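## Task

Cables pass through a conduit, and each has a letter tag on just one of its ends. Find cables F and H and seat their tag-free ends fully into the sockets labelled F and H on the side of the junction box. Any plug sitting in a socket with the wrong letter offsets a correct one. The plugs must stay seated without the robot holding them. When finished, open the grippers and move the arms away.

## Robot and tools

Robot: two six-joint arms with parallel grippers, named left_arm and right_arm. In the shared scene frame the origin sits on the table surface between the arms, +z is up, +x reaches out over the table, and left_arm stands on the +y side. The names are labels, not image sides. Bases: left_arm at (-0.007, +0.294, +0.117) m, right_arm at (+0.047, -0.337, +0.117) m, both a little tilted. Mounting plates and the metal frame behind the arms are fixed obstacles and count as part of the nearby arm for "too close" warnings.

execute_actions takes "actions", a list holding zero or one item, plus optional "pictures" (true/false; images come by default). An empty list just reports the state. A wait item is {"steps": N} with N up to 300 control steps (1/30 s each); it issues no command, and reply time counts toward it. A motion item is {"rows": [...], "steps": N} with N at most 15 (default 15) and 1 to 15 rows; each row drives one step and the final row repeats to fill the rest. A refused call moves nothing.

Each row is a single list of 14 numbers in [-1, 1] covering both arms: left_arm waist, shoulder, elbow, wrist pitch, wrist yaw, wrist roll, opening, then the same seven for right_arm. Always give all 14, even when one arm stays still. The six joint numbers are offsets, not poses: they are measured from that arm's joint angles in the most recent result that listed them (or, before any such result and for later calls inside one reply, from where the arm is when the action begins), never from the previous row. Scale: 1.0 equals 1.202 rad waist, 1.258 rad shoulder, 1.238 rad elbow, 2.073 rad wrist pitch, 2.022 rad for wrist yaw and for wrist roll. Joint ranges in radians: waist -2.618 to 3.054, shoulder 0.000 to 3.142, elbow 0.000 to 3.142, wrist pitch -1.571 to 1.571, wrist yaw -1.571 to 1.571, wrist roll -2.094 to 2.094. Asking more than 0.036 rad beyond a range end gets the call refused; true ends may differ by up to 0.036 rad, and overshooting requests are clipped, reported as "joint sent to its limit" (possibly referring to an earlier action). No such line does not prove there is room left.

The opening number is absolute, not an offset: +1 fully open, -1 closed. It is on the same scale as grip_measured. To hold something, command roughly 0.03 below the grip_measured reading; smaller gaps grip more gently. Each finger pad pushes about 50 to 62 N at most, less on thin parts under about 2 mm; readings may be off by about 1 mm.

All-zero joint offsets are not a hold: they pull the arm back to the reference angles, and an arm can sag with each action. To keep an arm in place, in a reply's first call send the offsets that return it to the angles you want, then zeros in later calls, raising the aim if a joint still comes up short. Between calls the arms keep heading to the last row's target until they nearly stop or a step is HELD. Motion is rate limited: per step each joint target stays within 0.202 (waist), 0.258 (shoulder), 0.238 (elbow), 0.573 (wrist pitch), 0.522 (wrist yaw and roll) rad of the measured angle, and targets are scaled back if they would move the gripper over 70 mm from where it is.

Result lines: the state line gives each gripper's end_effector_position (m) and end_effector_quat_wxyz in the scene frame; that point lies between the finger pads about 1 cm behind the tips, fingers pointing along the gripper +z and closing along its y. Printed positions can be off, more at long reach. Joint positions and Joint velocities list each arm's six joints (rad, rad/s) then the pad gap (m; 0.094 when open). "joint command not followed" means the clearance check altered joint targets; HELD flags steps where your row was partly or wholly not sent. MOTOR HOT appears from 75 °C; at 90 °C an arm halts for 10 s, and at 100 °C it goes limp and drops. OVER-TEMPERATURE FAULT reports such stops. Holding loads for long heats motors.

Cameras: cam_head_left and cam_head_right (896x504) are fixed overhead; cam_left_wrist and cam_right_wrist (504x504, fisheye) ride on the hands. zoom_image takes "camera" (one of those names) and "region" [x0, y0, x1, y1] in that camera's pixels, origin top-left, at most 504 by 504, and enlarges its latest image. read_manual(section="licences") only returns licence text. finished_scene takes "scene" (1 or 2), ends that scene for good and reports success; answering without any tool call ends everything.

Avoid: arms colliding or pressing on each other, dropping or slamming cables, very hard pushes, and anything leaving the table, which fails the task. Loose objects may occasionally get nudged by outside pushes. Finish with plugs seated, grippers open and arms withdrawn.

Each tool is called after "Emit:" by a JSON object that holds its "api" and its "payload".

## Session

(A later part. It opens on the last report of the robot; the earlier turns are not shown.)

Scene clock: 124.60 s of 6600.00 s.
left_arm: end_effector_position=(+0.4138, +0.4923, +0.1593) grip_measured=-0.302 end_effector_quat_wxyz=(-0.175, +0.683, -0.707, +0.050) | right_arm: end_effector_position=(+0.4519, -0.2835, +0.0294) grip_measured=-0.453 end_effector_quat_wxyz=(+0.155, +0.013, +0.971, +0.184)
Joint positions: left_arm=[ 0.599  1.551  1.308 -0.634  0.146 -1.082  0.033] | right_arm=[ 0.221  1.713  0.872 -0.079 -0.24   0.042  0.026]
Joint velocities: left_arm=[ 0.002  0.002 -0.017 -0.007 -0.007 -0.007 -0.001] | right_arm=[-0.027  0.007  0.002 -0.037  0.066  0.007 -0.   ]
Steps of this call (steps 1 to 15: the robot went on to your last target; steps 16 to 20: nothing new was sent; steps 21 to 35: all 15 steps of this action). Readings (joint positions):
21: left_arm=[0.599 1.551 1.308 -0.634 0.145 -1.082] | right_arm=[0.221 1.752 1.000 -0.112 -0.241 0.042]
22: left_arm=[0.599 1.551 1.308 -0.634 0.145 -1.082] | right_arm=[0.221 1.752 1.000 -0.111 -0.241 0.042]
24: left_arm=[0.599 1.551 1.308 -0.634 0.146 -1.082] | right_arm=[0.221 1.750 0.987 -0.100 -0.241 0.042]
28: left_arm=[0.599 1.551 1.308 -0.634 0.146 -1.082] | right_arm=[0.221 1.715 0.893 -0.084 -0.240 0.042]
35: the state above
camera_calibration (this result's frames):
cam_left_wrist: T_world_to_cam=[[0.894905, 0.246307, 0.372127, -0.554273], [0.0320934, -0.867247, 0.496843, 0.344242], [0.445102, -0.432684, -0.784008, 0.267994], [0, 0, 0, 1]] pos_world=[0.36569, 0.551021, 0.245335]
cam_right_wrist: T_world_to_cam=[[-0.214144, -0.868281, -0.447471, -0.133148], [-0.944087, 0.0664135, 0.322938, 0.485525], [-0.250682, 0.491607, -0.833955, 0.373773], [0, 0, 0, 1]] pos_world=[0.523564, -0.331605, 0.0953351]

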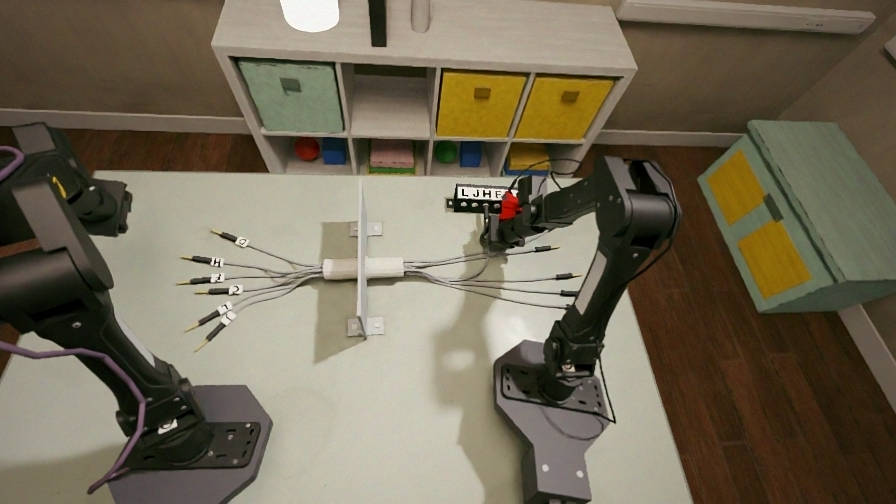

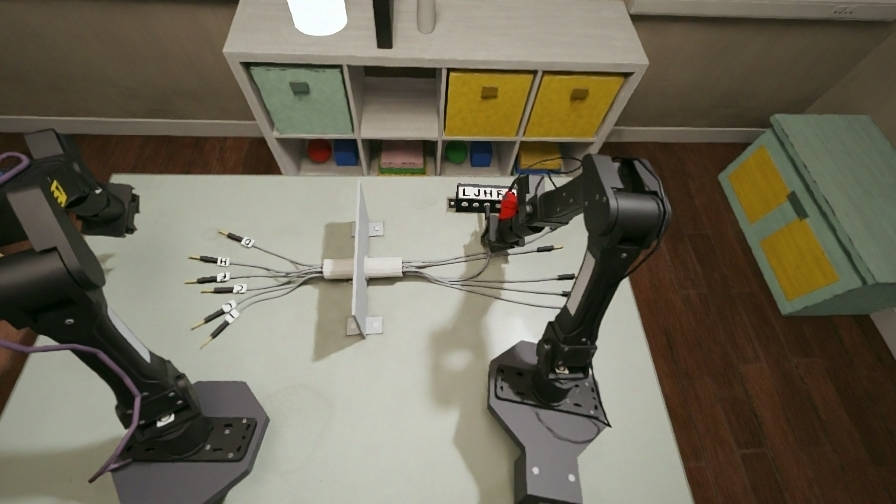

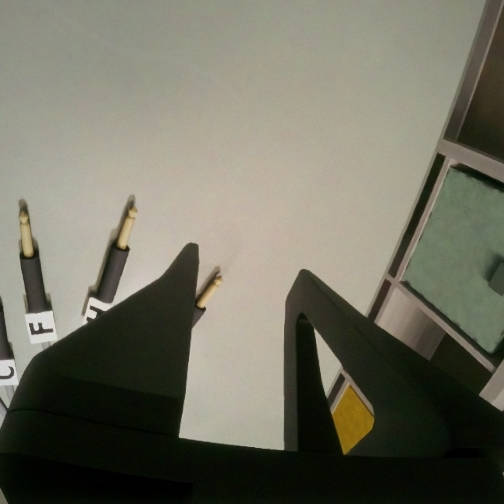

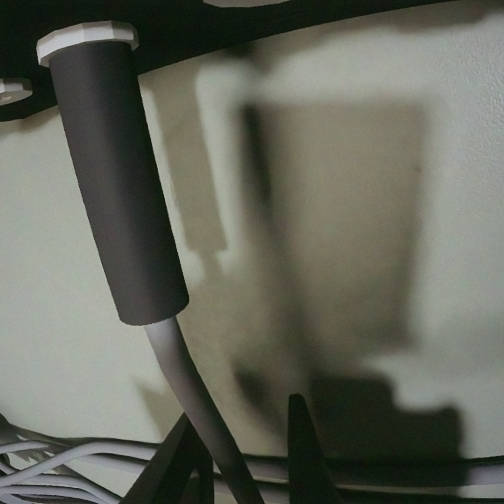

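Emit:
{"api": "execute_actions", "payload": {"actions": [{"rows":[[0,0,0,0,0,0,-0.3,0,-0.05,0.03,-0.04,0,0,-0.45],[0,0,0,0,0,0,-0.3,0,-0.1,0.07,-0.08,0,0,-0.45],[0,0,0,0,0,0,-0.3,0,-0.13,0.11,-0.12,0,0,-0.45],[0,0,0,0,0,0,-0.3,0,-0.13,0.15,-0.16,0.02,0.05,-0.45],[0,0,0,0,0,0,-0.3,-0.04,-0.12,0.19,-0.2,0.04,0.12,-0.45],[0,0,0,0,0,0,-0.3,-0.08,-0.1,0.23,-0.23,0.06,0.2,-0.45],[0,0,0,0,0,0,-0.3,-0.12,-0.08,0.26,-0.26,0.08,0.3,-0.45],[0,0,0,0,0,0,-0.3,-0.16,-0.05,0.29,-0.29,0.1,0.4,-0.45],[0,0,0,0,0,0,-0.3,-0.2,-0.02,0.31,-0.31,0.11,0.5,-0.45],[0,0,0,0,0,0,-0.3,-0.224,0.01,0.313,-0.311,0.111,0.57,-0.45]],"steps":15}]}}

Emit:
{"api": "execute_actions", "payload": {"actions": [{"steps":15}]}}

Scene clock: 127.47 s of 6600.00 s.
left_arm: end_effector_position=(+0.4139, +0.4920, +0.1593) grip_measured=-0.302 end_effector_quat_wxyz=(-0.174, +0.683, -0.707, +0.050) | right_arm: end_effector_position=(+0.4683, -0.4471, +0.0733) grip_measured=-0.453 end_effector_quat_wxyz=(+0.061, +0.566, +0.820, +0.059)
Joint positions: left_arm=[ 0.599  1.551  1.308 -0.634  0.148 -1.082  0.033] | right_arm=[-0.07   1.707  1.255 -0.611 -0.042  0.93   0.026]
Joint velocities: left_arm=[ 0.002  0.007 -0.017  0.007  0.066  0.051 -0.   ] | right_arm=[-0.042  0.476  0.007 -0.755  0.33   1.751 -0.002]
Steps of this call (steps 1 to 15: the robot went on to your last target; steps 16 to 71: nothing new was sent; steps 72 to 86: all 15 steps of this action). Readings (joint positions):
72: left_arm=[0.599 1.551 1.308 -0.634 0.147 -1.082] | right_arm=[0.221 1.710 0.873 -0.086 -0.240 0.042]
73: left_arm=[0.599 1.551 1.308 -0.634 0.147 -1.082] | right_arm=[0.221 1.699 0.880 -0.116 -0.240 0.042]
75: left_arm=[0.599 1.551 1.308 -0.634 0.147 -1.082] | right_arm=[0.221 1.657 0.923 -0.224 -0.234 0.054]
79: left_arm=[0.599 1.551 1.308 -0.634 0.147 -1.082] | right_arm=[0.152 1.619 1.135 -0.428 -0.177 0.326]
86: the state above
camera_calibration (this result's frames):
cam_left_wrist: T_world_to_cam=[[0.894807, 0.246297, 0.372368, -0.554312], [0.0313118, -0.866626, 0.497974, 0.343866], [0.445353, -0.433931, -0.783176, 0.268209], [0, 0, 0, 1]] pos_world=[0.365788, 0.550914, 0.245226]
cam_right_wrist: T_world_to_cam=[[-0.977095, -0.0927771, -0.191516, 0.433295], [-0.18501, 0.815046, 0.549065, 0.460332], [0.105153, 0.57192, -0.813542, 0.362694], [0, 0, 0, 1]] pos_world=[0.470398, -0.542423, 0.125297]

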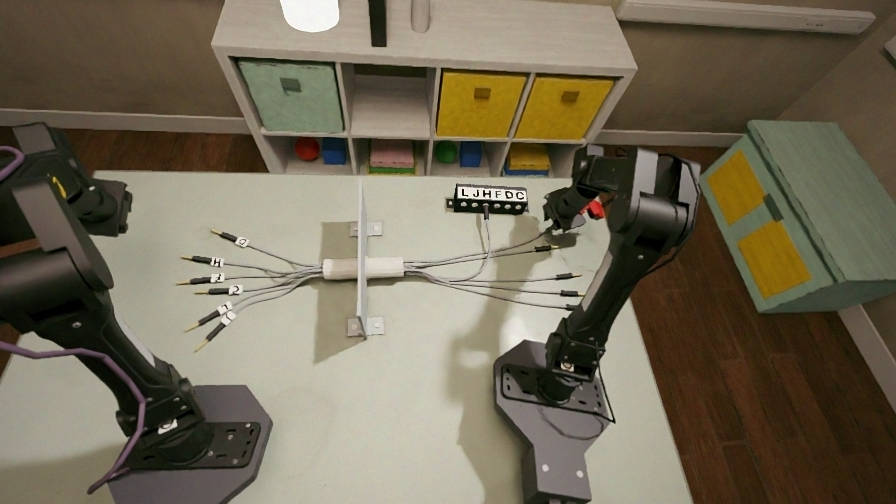

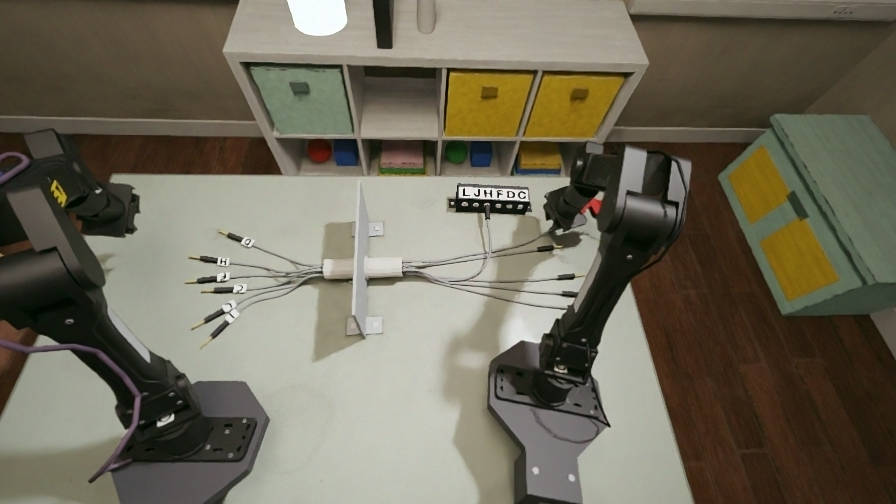

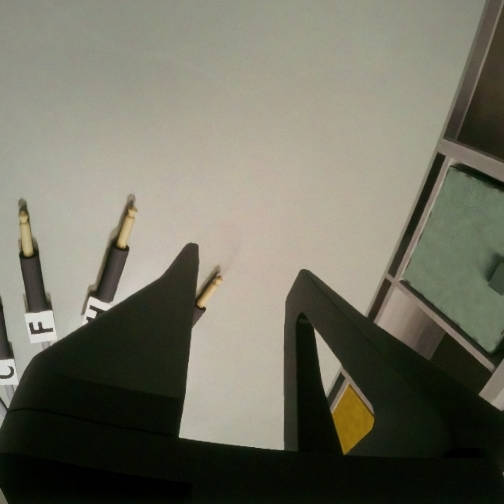

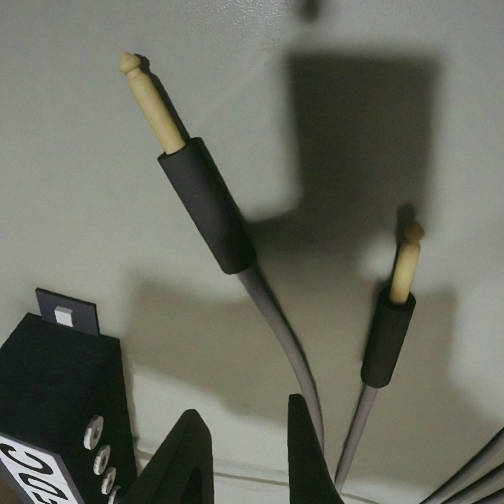

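Scene clock: 127.97 s of 6600.00 s.
left_arm: end_effector_position=(+0.4139, +0.4920, +0.1593) grip_measured=-0.302 end_effector_quat_wxyz=(-0.174, +0.683, -0.707, +0.050) | right_arm: end_effector_position=(+0.4416, -0.4379, +0.0603) grip_measured=-0.453 end_effector_quat_wxyz=(-0.000, +0.661, +0.749, +0.034)
Joint positions: left_arm=[ 0.599  1.551  1.308 -0.634  0.148 -1.082  0.033] | right_arm=[-0.061  1.737  1.255 -0.706 -0.027  1.176  0.026]
Joint velocities: left_arm=[ 0.017 -0.017  0.017  0.037 -0.007 -0.066 -0.   ] | right_arm=[ 0.002 -0.032 -0.012 -0.081 -0.051  0.051 -0.001]
Steps of this call (steps 1 to 15: the robot went on to your last target). Readings (joint positions):
1: left_arm=[0.599 1.551 1.308 -0.634 0.148 -1.082] | right_arm=[-0.070 1.721 1.255 -0.635 -0.036 0.982]
2: left_arm=[0.599 1.551 1.308 -0.634 0.148 -1.082] | right_arm=[-0.067 1.730 1.255 -0.655 -0.034 1.023]
4: left_arm=[0.599 1.551 1.308 -0.634 0.148 -1.082] | right_arm=[-0.063 1.737 1.255 -0.681 -0.032 1.082]
8: left_arm=[0.599 1.551 1.308 -0.634 0.148 -1.082] | right_arm=[-0.061 1.737 1.255 -0.699 -0.030 1.143]
15: the state above
camera_calibration (this result's frames):
cam_left_wrist: T_world_to_cam=[[0.894807, 0.246297, 0.372368, -0.554312], [0.0313118, -0.866626, 0.497974, 0.343866], [0.445353, -0.433931, -0.783176, 0.268209], [0, 0, 0, 1]] pos_world=[0.365788, 0.550914, 0.245226]
cam_right_wrist: T_world_to_cam=[[-0.987763, 0.144151, -0.0595439, 0.506049], [0.0807283, 0.799204, 0.595614, 0.327955], [0.133446, 0.583518, -0.801061, 0.341483], [0, 0, 0, 1]] pos_world=[0.427812, -0.534312, 0.108346]

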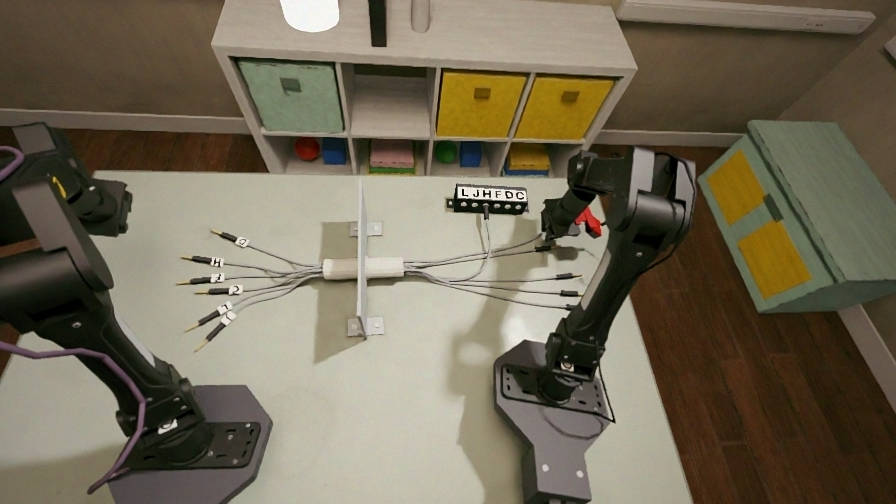

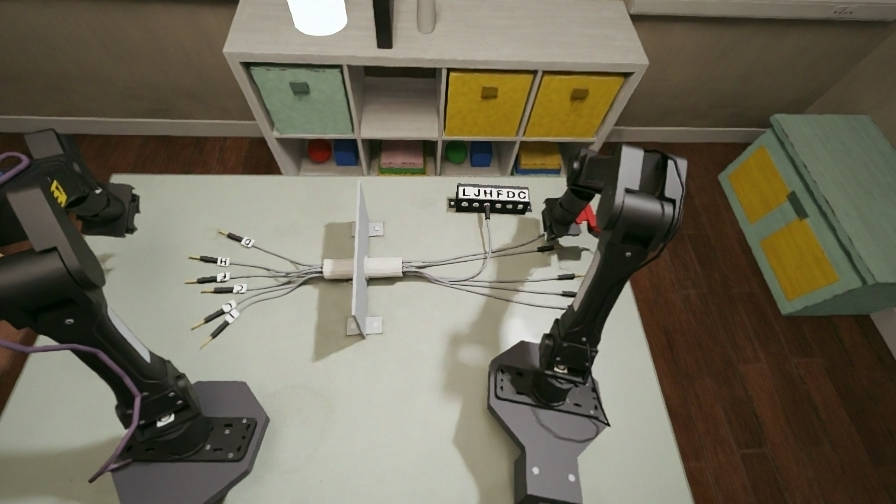

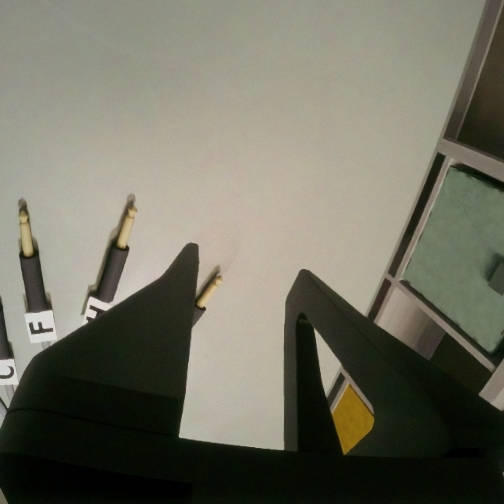

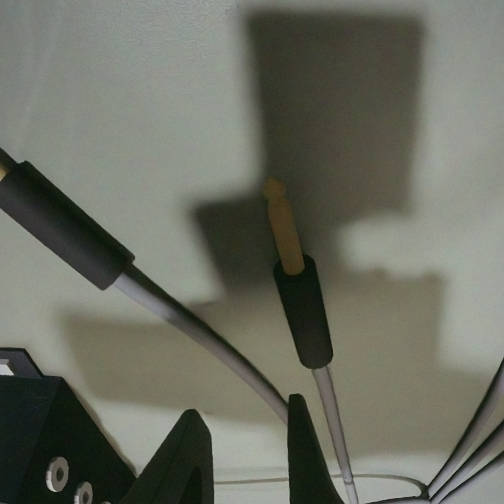

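Emit:
{"api": "execute_actions", "payload": {"actions": [{"rows":[[0,0,0,0,0,0,-0.3,0.01,0,-0.03,0.015,0,0,-0.45],[0,0,0,0,0,0,-0.3,0.02,0,-0.06,0.03,0,0,-0.45],[0,0,0,0,0,0,-0.3,0.02,0.01,-0.085,0.05,0,0,-0.45],[0,0,0,0,0,0,-0.3,0.02,0.015,-0.1,0.065,0,0,-0.45]],"steps":15}]}}

Scene clock: 130.63 s of 6600.00 s.
left_arm: end_effector_position=(+0.4140, +0.4918, +0.1593) grip_measured=-0.302 end_effector_quat_wxyz=(-0.174, +0.683, -0.707, +0.051) | right_arm: end_effector_position=(+0.4212, -0.4266, +0.0300) grip_measured=-0.453 end_effector_quat_wxyz=(-0.012, +0.661, +0.750, +0.030)
Joint positions: left_arm=[ 0.599  1.551  1.308 -0.634  0.149 -1.082  0.033] | right_arm=[-0.049  1.758  1.138 -0.592 -0.027  1.185  0.026]
Joint velocities: left_arm=[-0.012 -0.012 -0.007  0.007 -0.022  0.081 -0.001] | right_arm=[-0.002 -0.007  0.002  0.066  0.037 -0.007  0.   ]
Steps of this call (steps 1 to 15: the robot went on to your last target; steps 16 to 65: nothing new was sent; steps 66 to 80: all 15 steps of this action). Readings (joint positions):
66: left_arm=[0.599 1.551 1.308 -0.634 0.148 -1.082] | right_arm=[-0.061 1.737 1.252 -0.704 -0.027 1.185]
67: left_arm=[0.599 1.551 1.308 -0.634 0.148 -1.082] | right_arm=[-0.060 1.737 1.243 -0.691 -0.027 1.185]
69: left_arm=[0.599 1.551 1.308 -0.634 0.149 -1.082] | right_arm=[-0.056 1.737 1.201 -0.647 -0.027 1.185]
73: left_arm=[0.599 1.551 1.308 -0.634 0.149 -1.082] | right_arm=[-0.049 1.753 1.142 -0.620 -0.027 1.185]
80: the state above
camera_calibration (this result's frames):
cam_left_wrist: T_world_to_cam=[[0.894734, 0.24629, 0.372548, -0.554342], [0.0307254, -0.86616, 0.498822, 0.343584], [0.445541, -0.434866, -0.78255, 0.26837], [0, 0, 0, 1]] pos_world=[0.365862, 0.550833, 0.245145]
cam_right_wrist: T_world_to_cam=[[-0.989288, 0.141462, -0.0360372, 0.481279], [0.0915574, 0.793543, 0.601587, 0.33147], [0.113699, 0.591843, -0.797994, 0.32516], [0, 0, 0, 1]] pos_world=[0.408804, -0.523563, 0.0774116]

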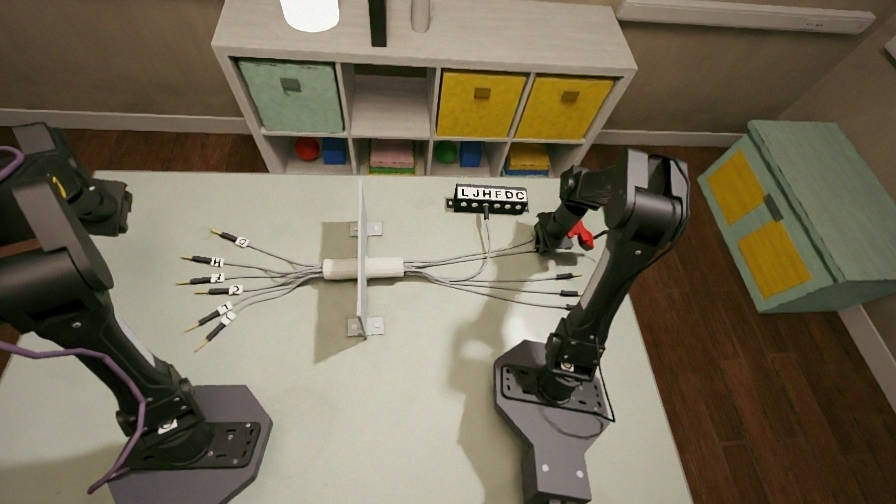

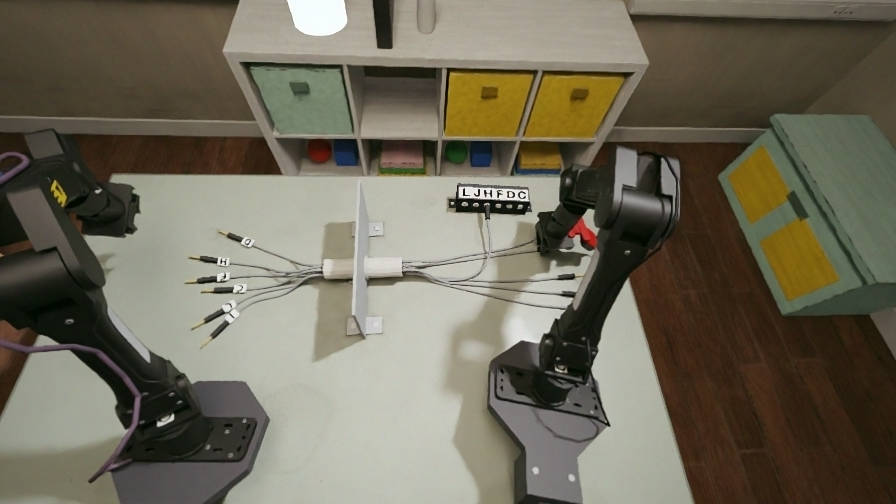

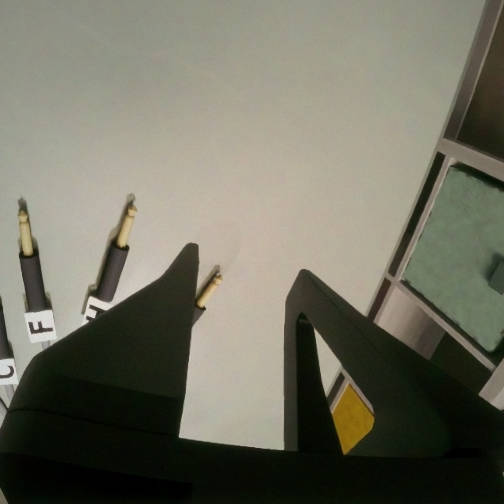

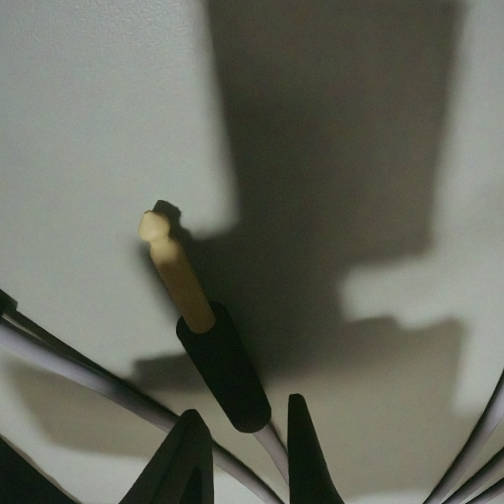

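Emit:
{"api": "execute_actions", "payload": {"actions": [{"rows":[[0,0,0,0,0,0,-0.3,-0.01,0.01,0.02,-0.005,0,0.01,-0.45],[0,0,0,0,0,0,-0.3,-0.015,0.015,0.04,-0.012,0,0.015,-0.45],[0,0,0,0,0,0,-0.3,-0.015,0.02,0.045,-0.012,0,0.015,-0.45],[0,0,0,0,0,0,-0.3,-0.015,0.02,0.045,-0.012,0,0.015,-0.45],[0,0,0,0,0,0,-0.3,-0.015,0.025,0.04,0,0,0.015,-0.45],[0,0,0,0,0,0,-0.3,-0.015,0.03,0.035,0.008,0,0.015,-0.45]],"steps":15}]}}

Scene clock: 133.37 s of 6600.00 s.
left_arm: end_effector_position=(+0.4141, +0.4917, +0.1593) grip_measured=-0.302 end_effector_quat_wxyz=(-0.174, +0.683, -0.708, +0.051) | right_arm: end_effector_position=(+0.4256, -0.4276, +0.0241) grip_measured=-0.453 end_effector_quat_wxyz=(-0.014, +0.668, +0.743, +0.029)
Joint positions: left_arm=[ 0.599  1.551  1.308 -0.634  0.15  -1.082  0.033] | right_arm=[-0.049  1.789  1.16  -0.586 -0.027  1.205  0.026]
Joint velocities: left_arm=[ 0.002 -0.007 -0.017 -0.007  0.037  0.051  0.   ] | right_arm=[ 0.002 -0.007 -0.017 -0.022 -0.037 -0.007  0.001]
Steps of this call (steps 1 to 15: the robot went on to your last target; steps 16 to 67: nothing new was sent; steps 68 to 82: all 15 steps of this action). Readings (joint positions):
68: left_arm=[0.599 1.551 1.308 -0.634 0.149 -1.082] | right_arm=[-0.049 1.758 1.138 -0.582 -0.027 1.186]
69: left_arm=[0.599 1.551 1.308 -0.634 0.149 -1.082] | right_arm=[-0.049 1.759 1.141 -0.586 -0.027 1.189]
71: left_arm=[0.599 1.551 1.308 -0.634 0.150 -1.082] | right_arm=[-0.049 1.766 1.154 -0.595 -0.027 1.195]
75: left_arm=[0.599 1.551 1.308 -0.634 0.150 -1.082] | right_arm=[-0.049 1.780 1.160 -0.587 -0.027 1.202]
82: the state above
camera_calibration (this result's frames):
cam_left_wrist: T_world_to_cam=[[0.894661, 0.246283, 0.372729, -0.554371], [0.0301387, -0.865692, 0.499669, 0.343302], [0.445728, -0.435801, -0.781923, 0.268531], [0, 0, 0, 1]] pos_world=[0.365936, 0.550752, 0.245063]
cam_right_wrist: T_world_to_cam=[[-0.986406, 0.161309, -0.0313419, 0.492634], [0.110181, 0.790753, 0.602138, 0.326258], [0.121914, 0.590499, -0.797777, 0.316375], [0, 0, 0, 1]] pos_world=[0.411419, -0.524276, 0.0713842]

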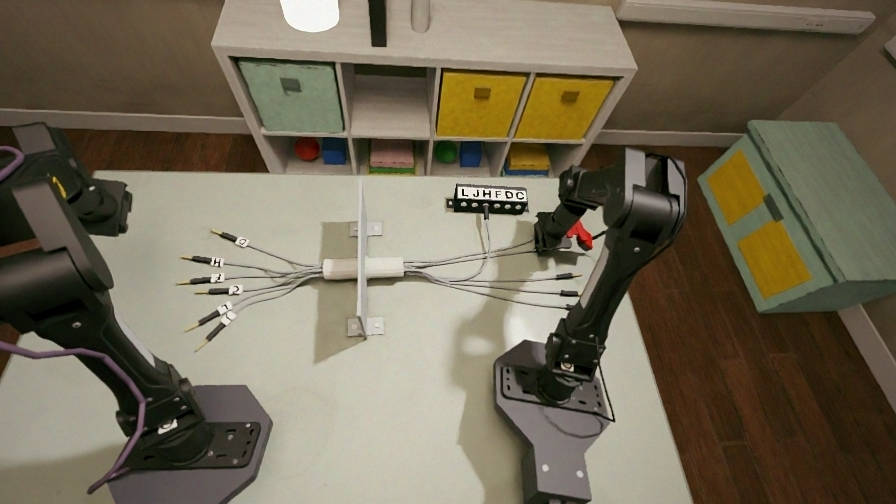

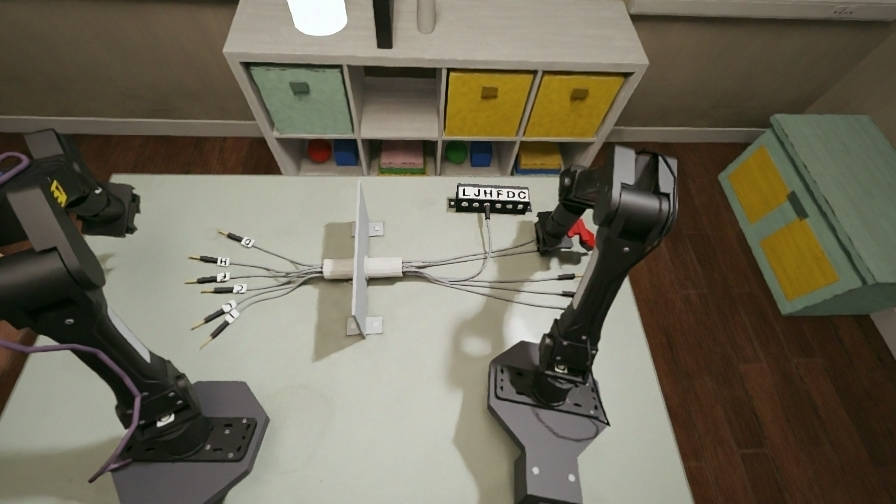

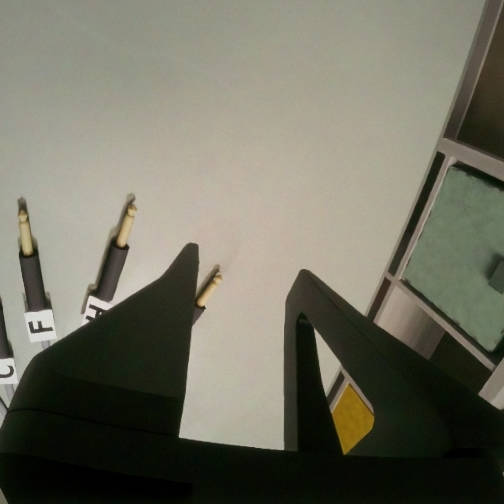

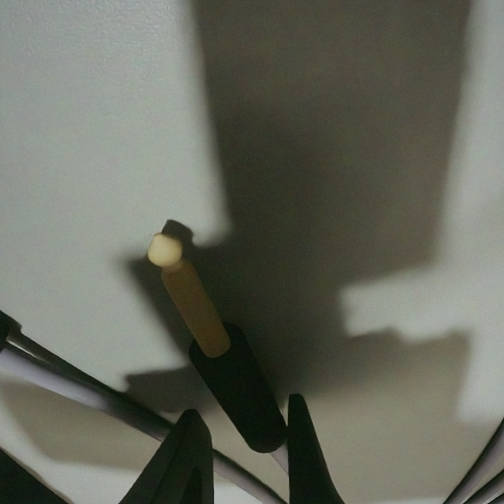

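Emit:
{"api": "execute_actions", "payload": {"actions": [{"rows":[[0,0,0,0,0,0,-0.3,0,0.01,0.015,0,0,-0.015,-0.45],[0,0,0,0,0,0,-0.3,0,0.02,0.02,0,0,-0.03,-0.45],[0,0,0,0,0,0,-0.3,0,0.028,0.02,0.005,0,-0.03,-0.45],[0,0,0,0,0,0,-0.3,0,0.03,0.02,0.005,0,-0.03,-0.45],[0,0,0,0,0,0,-0.3,0,0.03,0.02,0.005,0,-0.03,-0.45],[0,0,0,0,0,0,-0.3,0,0.03,0.02,0.005,0,-0.03,-0.45],[0,0,0,0,0,0,-0.3,0,0.03,0.02,0.005,0,-0.03,-0.55],[0,0,0,0,0,0,-0.3,0,0.03,0.02,0.005,0,-0.03,-0.63],[0,0,0,0,0,0,-0.3,0,0.03,0.02,0.005,0,-0.03,-0.7],[0,0,0,0,0,0,-0.3,0,0.03,0.02,0.005,0,-0.03,-0.75],[0,0,0,0,0,0,-0.3,0,0.03,0.02,0.005,0,-0.03,-0.79],[0,0,0,0,0,0,-0.3,0,0.03,0.02,0.005,0,-0.03,-0.82]],"steps":15}]}}

Scene clock: 135.63 s of 6600.00 s.
left_arm: end_effector_position=(+0.4142, +0.4914, +0.1593) grip_measured=-0.302 end_effector_quat_wxyz=(-0.174, +0.683, -0.708, +0.052) | right_arm: end_effector_position=(+0.4251, -0.4273, +0.0192) grip_measured=-0.760 end_effector_quat_wxyz=(-0.017, +0.650, +0.759, +0.028)
Joint positions: left_arm=[ 0.599  1.551  1.308 -0.634  0.152 -1.082  0.033] | right_arm=[-0.049  1.806  1.164 -0.581 -0.027  1.156  0.011]
Joint velocities: left_arm=[ 0.007 -0.002 -0.012 -0.066  0.022 -0.11   0.001] | right_arm=[ 0.007 -0.007  0.007 -0.022  0.037 -0.022 -0.   ]
Steps of this call (steps 1 to 15: the robot went on to your last target; steps 16 to 53: nothing new was sent; steps 54 to 68: all 15 steps of this action). Readings (joint positions):
54: left_arm=[0.599 1.551 1.308 -0.634 0.150 -1.082] | right_arm=[-0.049 1.789 1.160 -0.586 -0.027 1.203]
55: left_arm=[0.599 1.551 1.308 -0.634 0.150 -1.082] | right_arm=[-0.049 1.790 1.160 -0.586 -0.027 1.195]
57: left_arm=[0.599 1.551 1.308 -0.634 0.151 -1.082] | right_arm=[-0.049 1.798 1.160 -0.583 -0.027 1.180]
61: left_arm=[0.599 1.551 1.308 -0.634 0.151 -1.082] | right_arm=[-0.049 1.806 1.164 -0.581 -0.027 1.164]
68: the state above
camera_calibration (this result's frames):
cam_left_wrist: T_world_to_cam=[[0.894563, 0.246273, 0.372969, -0.55441], [0.0293562, -0.865067, 0.500797, 0.342925], [0.445976, -0.437046, -0.781086, 0.268745], [0, 0, 0, 1]] pos_world=[0.366034, 0.550644, 0.244955]
cam_right_wrist: T_world_to_cam=[[-0.993262, 0.112809, -0.0265344, 0.474089], [0.0741261, 0.79445, 0.602789, 0.34586], [0.0890804, 0.596761, -0.797459, 0.329035], [0, 0, 0, 1]] pos_world=[0.415947, -0.524605, 0.0664907]

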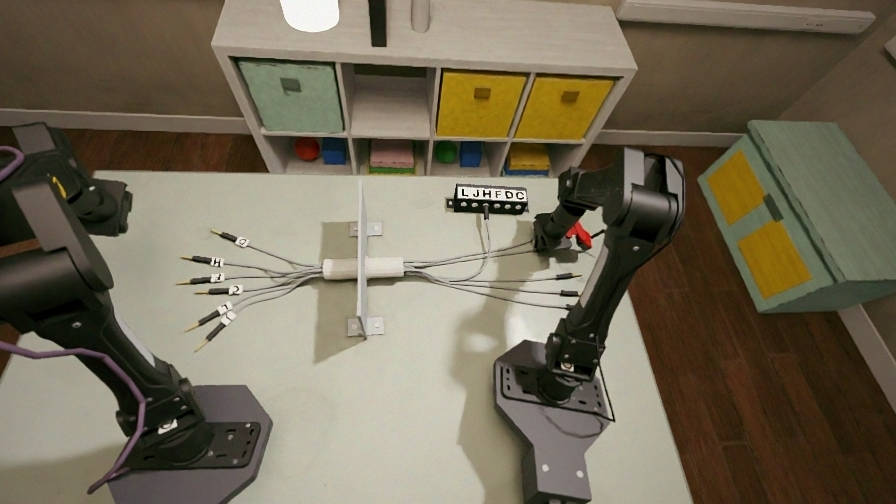

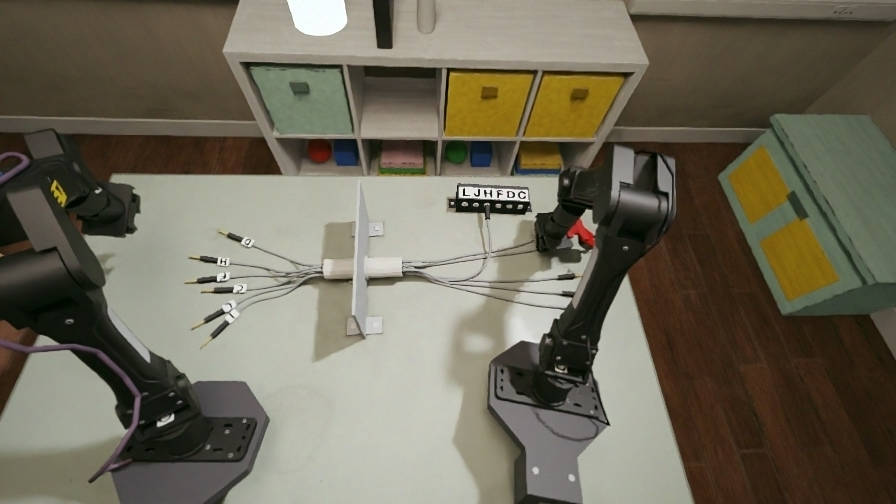

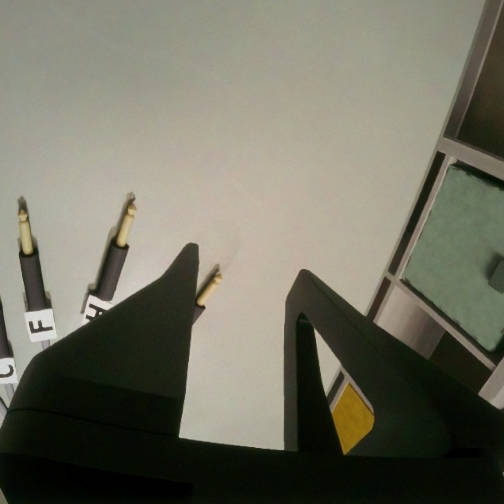

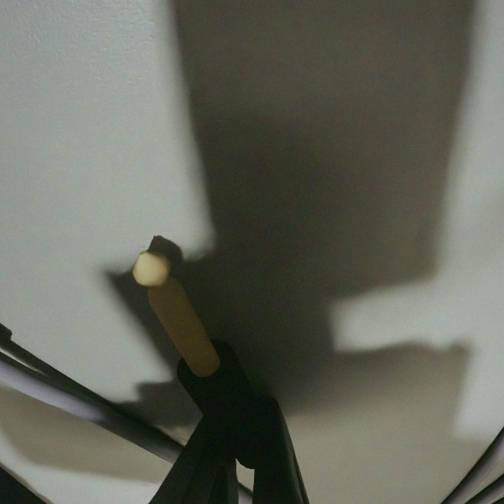

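Emit:
{"api": "execute_actions", "payload": {"actions": [{"rows":[[0,0,0,0,0,0,-0.3,0,-0.03,0.015,-0.02,0,0,-0.82],[0,0,0,0,0,0,-0.3,0,-0.06,0.03,-0.04,0,0,-0.82],[0,0,0,0,0,0,-0.3,0,-0.09,0.045,-0.06,0,0,-0.82],[0,0,0,0,0,0,-0.3,0.01,-0.11,0.06,-0.08,0,-0.04,-0.82],[0,0,0,0,0,0,-0.3,0.03,-0.11,0.07,-0.088,-0.01,-0.1,-0.82],[0,0,0,0,0,0,-0.3,0.05,-0.1,0.08,-0.088,-0.03,-0.17,-0.82],[0,0,0,0,0,0,-0.3,0.07,-0.09,0.09,-0.088,-0.045,-0.24,-0.82],[0,0,0,0,0,0,-0.3,0.09,-0.08,0.1,-0.088,-0.06,-0.31,-0.82],[0,0,0,0,0,0,-0.3,0.11,-0.075,0.105,-0.088,-0.075,-0.38,-0.82],[0,0,0,0,0,0,-0.3,0.13,-0.07,0.11,-0.088,-0.09,-0.45,-0.82],[0,0,0,0,0,0,-0.3,0.15,-0.065,0.112,-0.088,-0.1,-0.52,-0.82],[0,0,0,0,0,0,-0.3,0.16,-0.06,0.112,-0.088,-0.11,-0.577,-0.82]],"steps":15}]}}

Emit:
{"api": "execute_actions", "payload": {"actions": [{"steps":12}]}}

Scene clock: 138.00 s of 6600.00 s.
left_arm: end_effector_position=(+0.4143, +0.4912, +0.1593) grip_measured=-0.302 end_effector_quat_wxyz=(-0.174, +0.683, -0.708, +0.053) | right_arm: end_effector_position=(+0.4636, -0.3293, +0.0856) grip_measured=-0.759 end_effector_quat_wxyz=(+0.018, +0.171, +0.973, +0.152)
Joint positions: left_arm=[ 0.599  1.551  1.308 -0.634  0.153 -1.082  0.033] | right_arm=[ 0.145  1.715  1.279 -0.728 -0.197  0.274  0.011]
Joint velocities: left_arm=[ 0.017 -0.007  0.012  0.022 -0.037 -0.007 -0.   ] | right_arm=[ 0.256 -0.007 -0.012 -0.227 -0.33  -1.897  0.001]
Steps of this call (steps 1 to 15: the robot went on to your last target; steps 16 to 56: nothing new was sent; steps 57 to 71: all 15 steps of this action). Readings (joint positions):
57: left_arm=[0.599 1.551 1.308 -0.634 0.152 -1.082] | right_arm=[-0.049 1.805 1.164 -0.583 -0.027 1.154]
58: left_arm=[0.599 1.551 1.308 -0.634 0.152 -1.082] | right_arm=[-0.049 1.801 1.164 -0.589 -0.027 1.154]
60: left_arm=[0.599 1.551 1.308 -0.634 0.152 -1.082] | right_arm=[-0.049 1.776 1.170 -0.635 -0.027 1.145]
64: left_arm=[0.599 1.551 1.308 -0.634 0.153 -1.082] | right_arm=[-0.013 1.716 1.233 -0.715 -0.057 0.915]
71: the state above
camera_calibration (this result's frames):
cam_left_wrist: T_world_to_cam=[[0.89449, 0.246267, 0.373149, -0.55444], [0.0287691, -0.864596, 0.501643, 0.342642], [0.446162, -0.437979, -0.780458, 0.268905], [0, 0, 0, 1]] pos_world=[0.366108, 0.550562, 0.244874]
cam_right_wrist: T_world_to_cam=[[-0.561275, -0.767371, -0.310019, 0.0371813], [-0.741215, 0.299425, 0.600787, 0.440343], [-0.368199, 0.566998, -0.736847, 0.5171], [0, 0, 0, 1]] pos_world=[0.537653, -0.396512, 0.127998]

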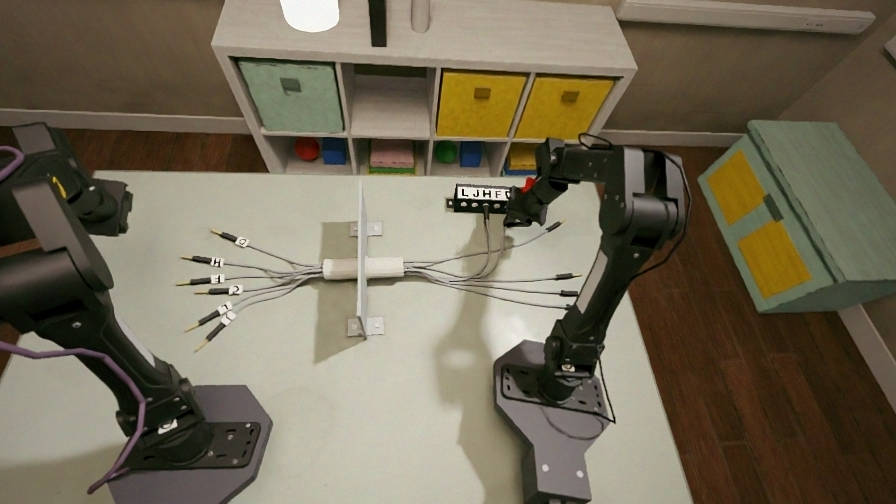

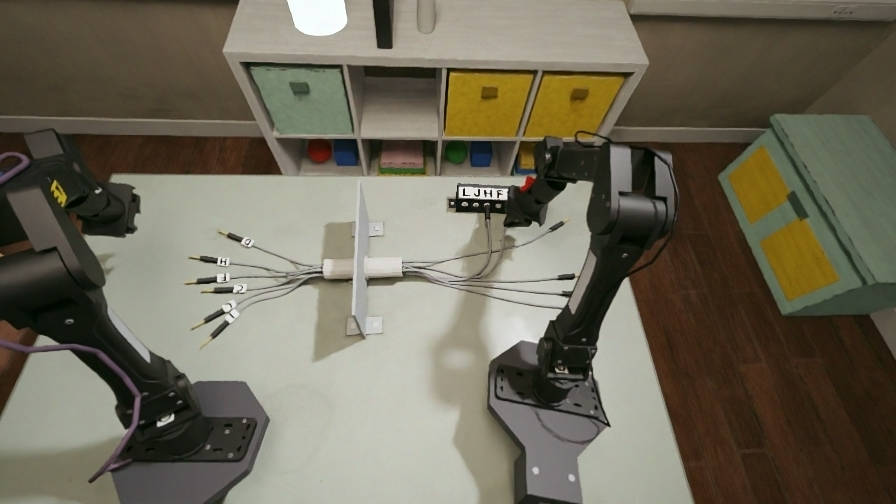

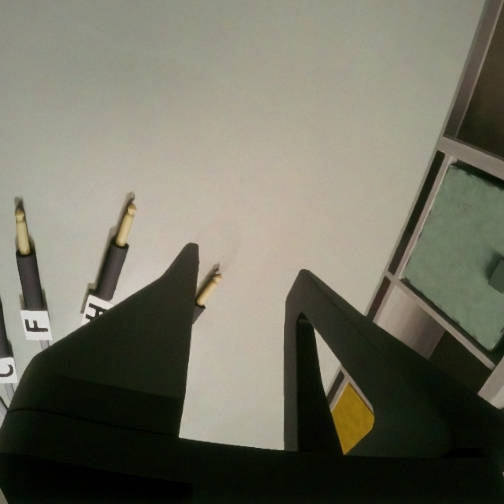

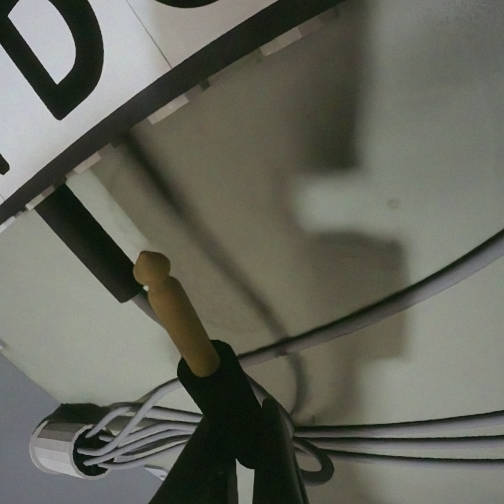

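Scene clock: 138.40 s of 6600.00 s.
left_arm: end_effector_position=(+0.4143, +0.4912, +0.1593) grip_measured=-0.302 end_effector_quat_wxyz=(-0.174, +0.683, -0.708, +0.053) | right_arm: end_effector_position=(+0.4593, -0.3217, +0.0875) grip_measured=-0.759 end_effector_quat_wxyz=(+0.028, +0.043, +0.985, +0.167)
Joint positions: left_arm=[ 0.599  1.551  1.308 -0.634  0.153 -1.082  0.033] | right_arm=[ 0.148  1.715  1.279 -0.747 -0.231  0.018  0.011]
Joint velocities: left_arm=[-0.012 -0.007 -0.002  0.022  0.007  0.037  0.   ] | right_arm=[-0.017 -0.017 -0.017  0.022 -0.095 -0.095  0.001]
Steps of this call (steps 1 to 12: the robot went on to your last target). Readings (joint positions):
1: left_arm=[0.599 1.551 1.308 -0.634 0.153 -1.082] | right_arm=[0.149 1.715 1.279 -0.732 -0.209 0.218]
2: left_arm=[0.599 1.551 1.308 -0.634 0.153 -1.082] | right_arm=[0.149 1.715 1.279 -0.736 -0.217 0.174]
4: left_arm=[0.599 1.551 1.308 -0.634 0.153 -1.082] | right_arm=[0.148 1.715 1.279 -0.741 -0.222 0.111]
8: left_arm=[0.599 1.551 1.308 -0.634 0.153 -1.082] | right_arm=[0.148 1.715 1.279 -0.745 -0.229 0.045]
12: the state above
camera_calibration (this result's frames):
cam_left_wrist: T_world_to_cam=[[0.89449, 0.246267, 0.373149, -0.55444], [0.0287691, -0.864596, 0.501643, 0.342642], [0.446162, -0.437979, -0.780458, 0.268905], [0, 0, 0, 1]] pos_world=[0.366108, 0.550562, 0.244874]
cam_right_wrist: T_world_to_cam=[[-0.333729, -0.874552, -0.351828, -0.0941477], [-0.827278, 0.0927858, 0.554078, 0.410896], [-0.451926, 0.475972, -0.754463, 0.523261], [0, 0, 0, 1]] pos_world=[0.54498, -0.36952, 0.133989]

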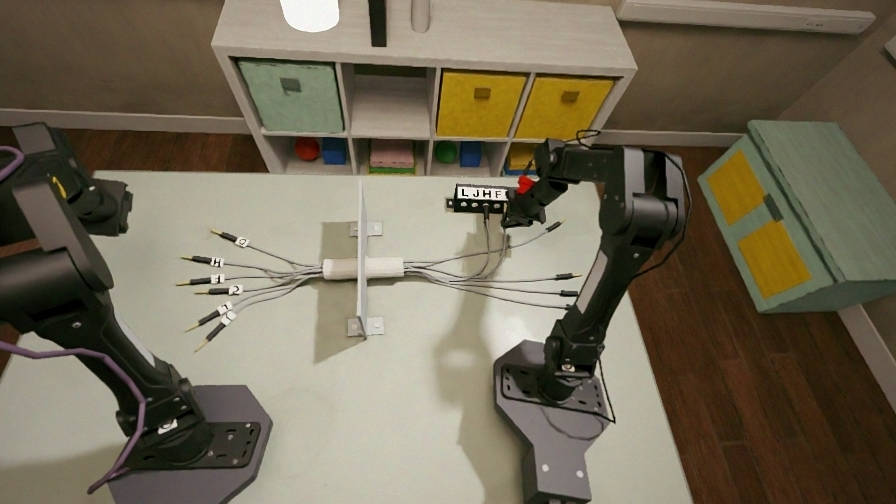

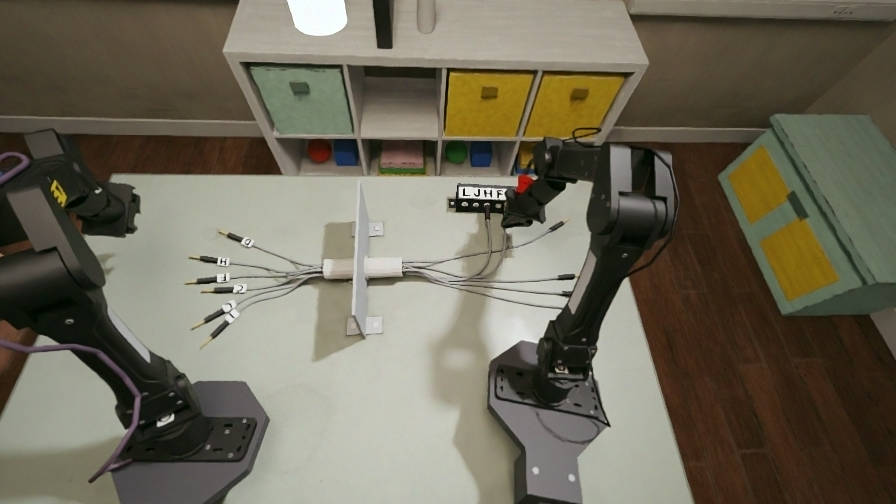

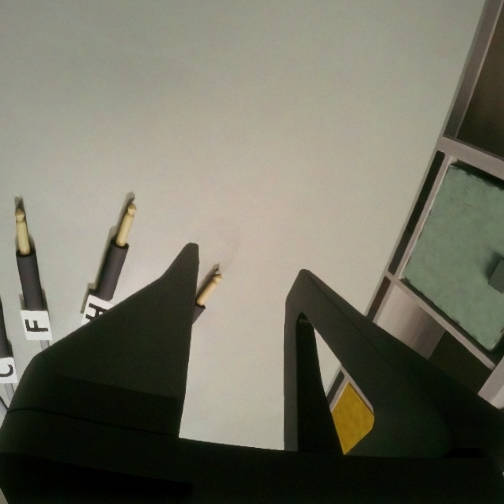

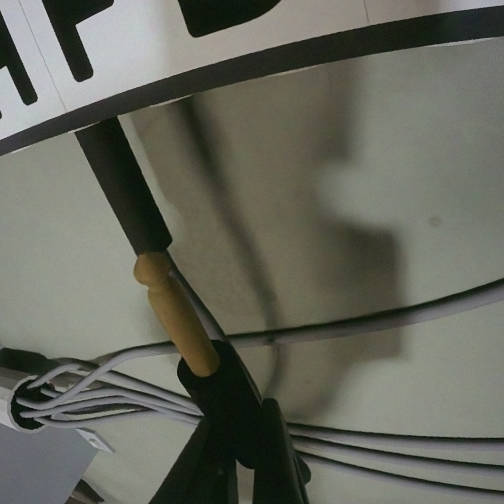

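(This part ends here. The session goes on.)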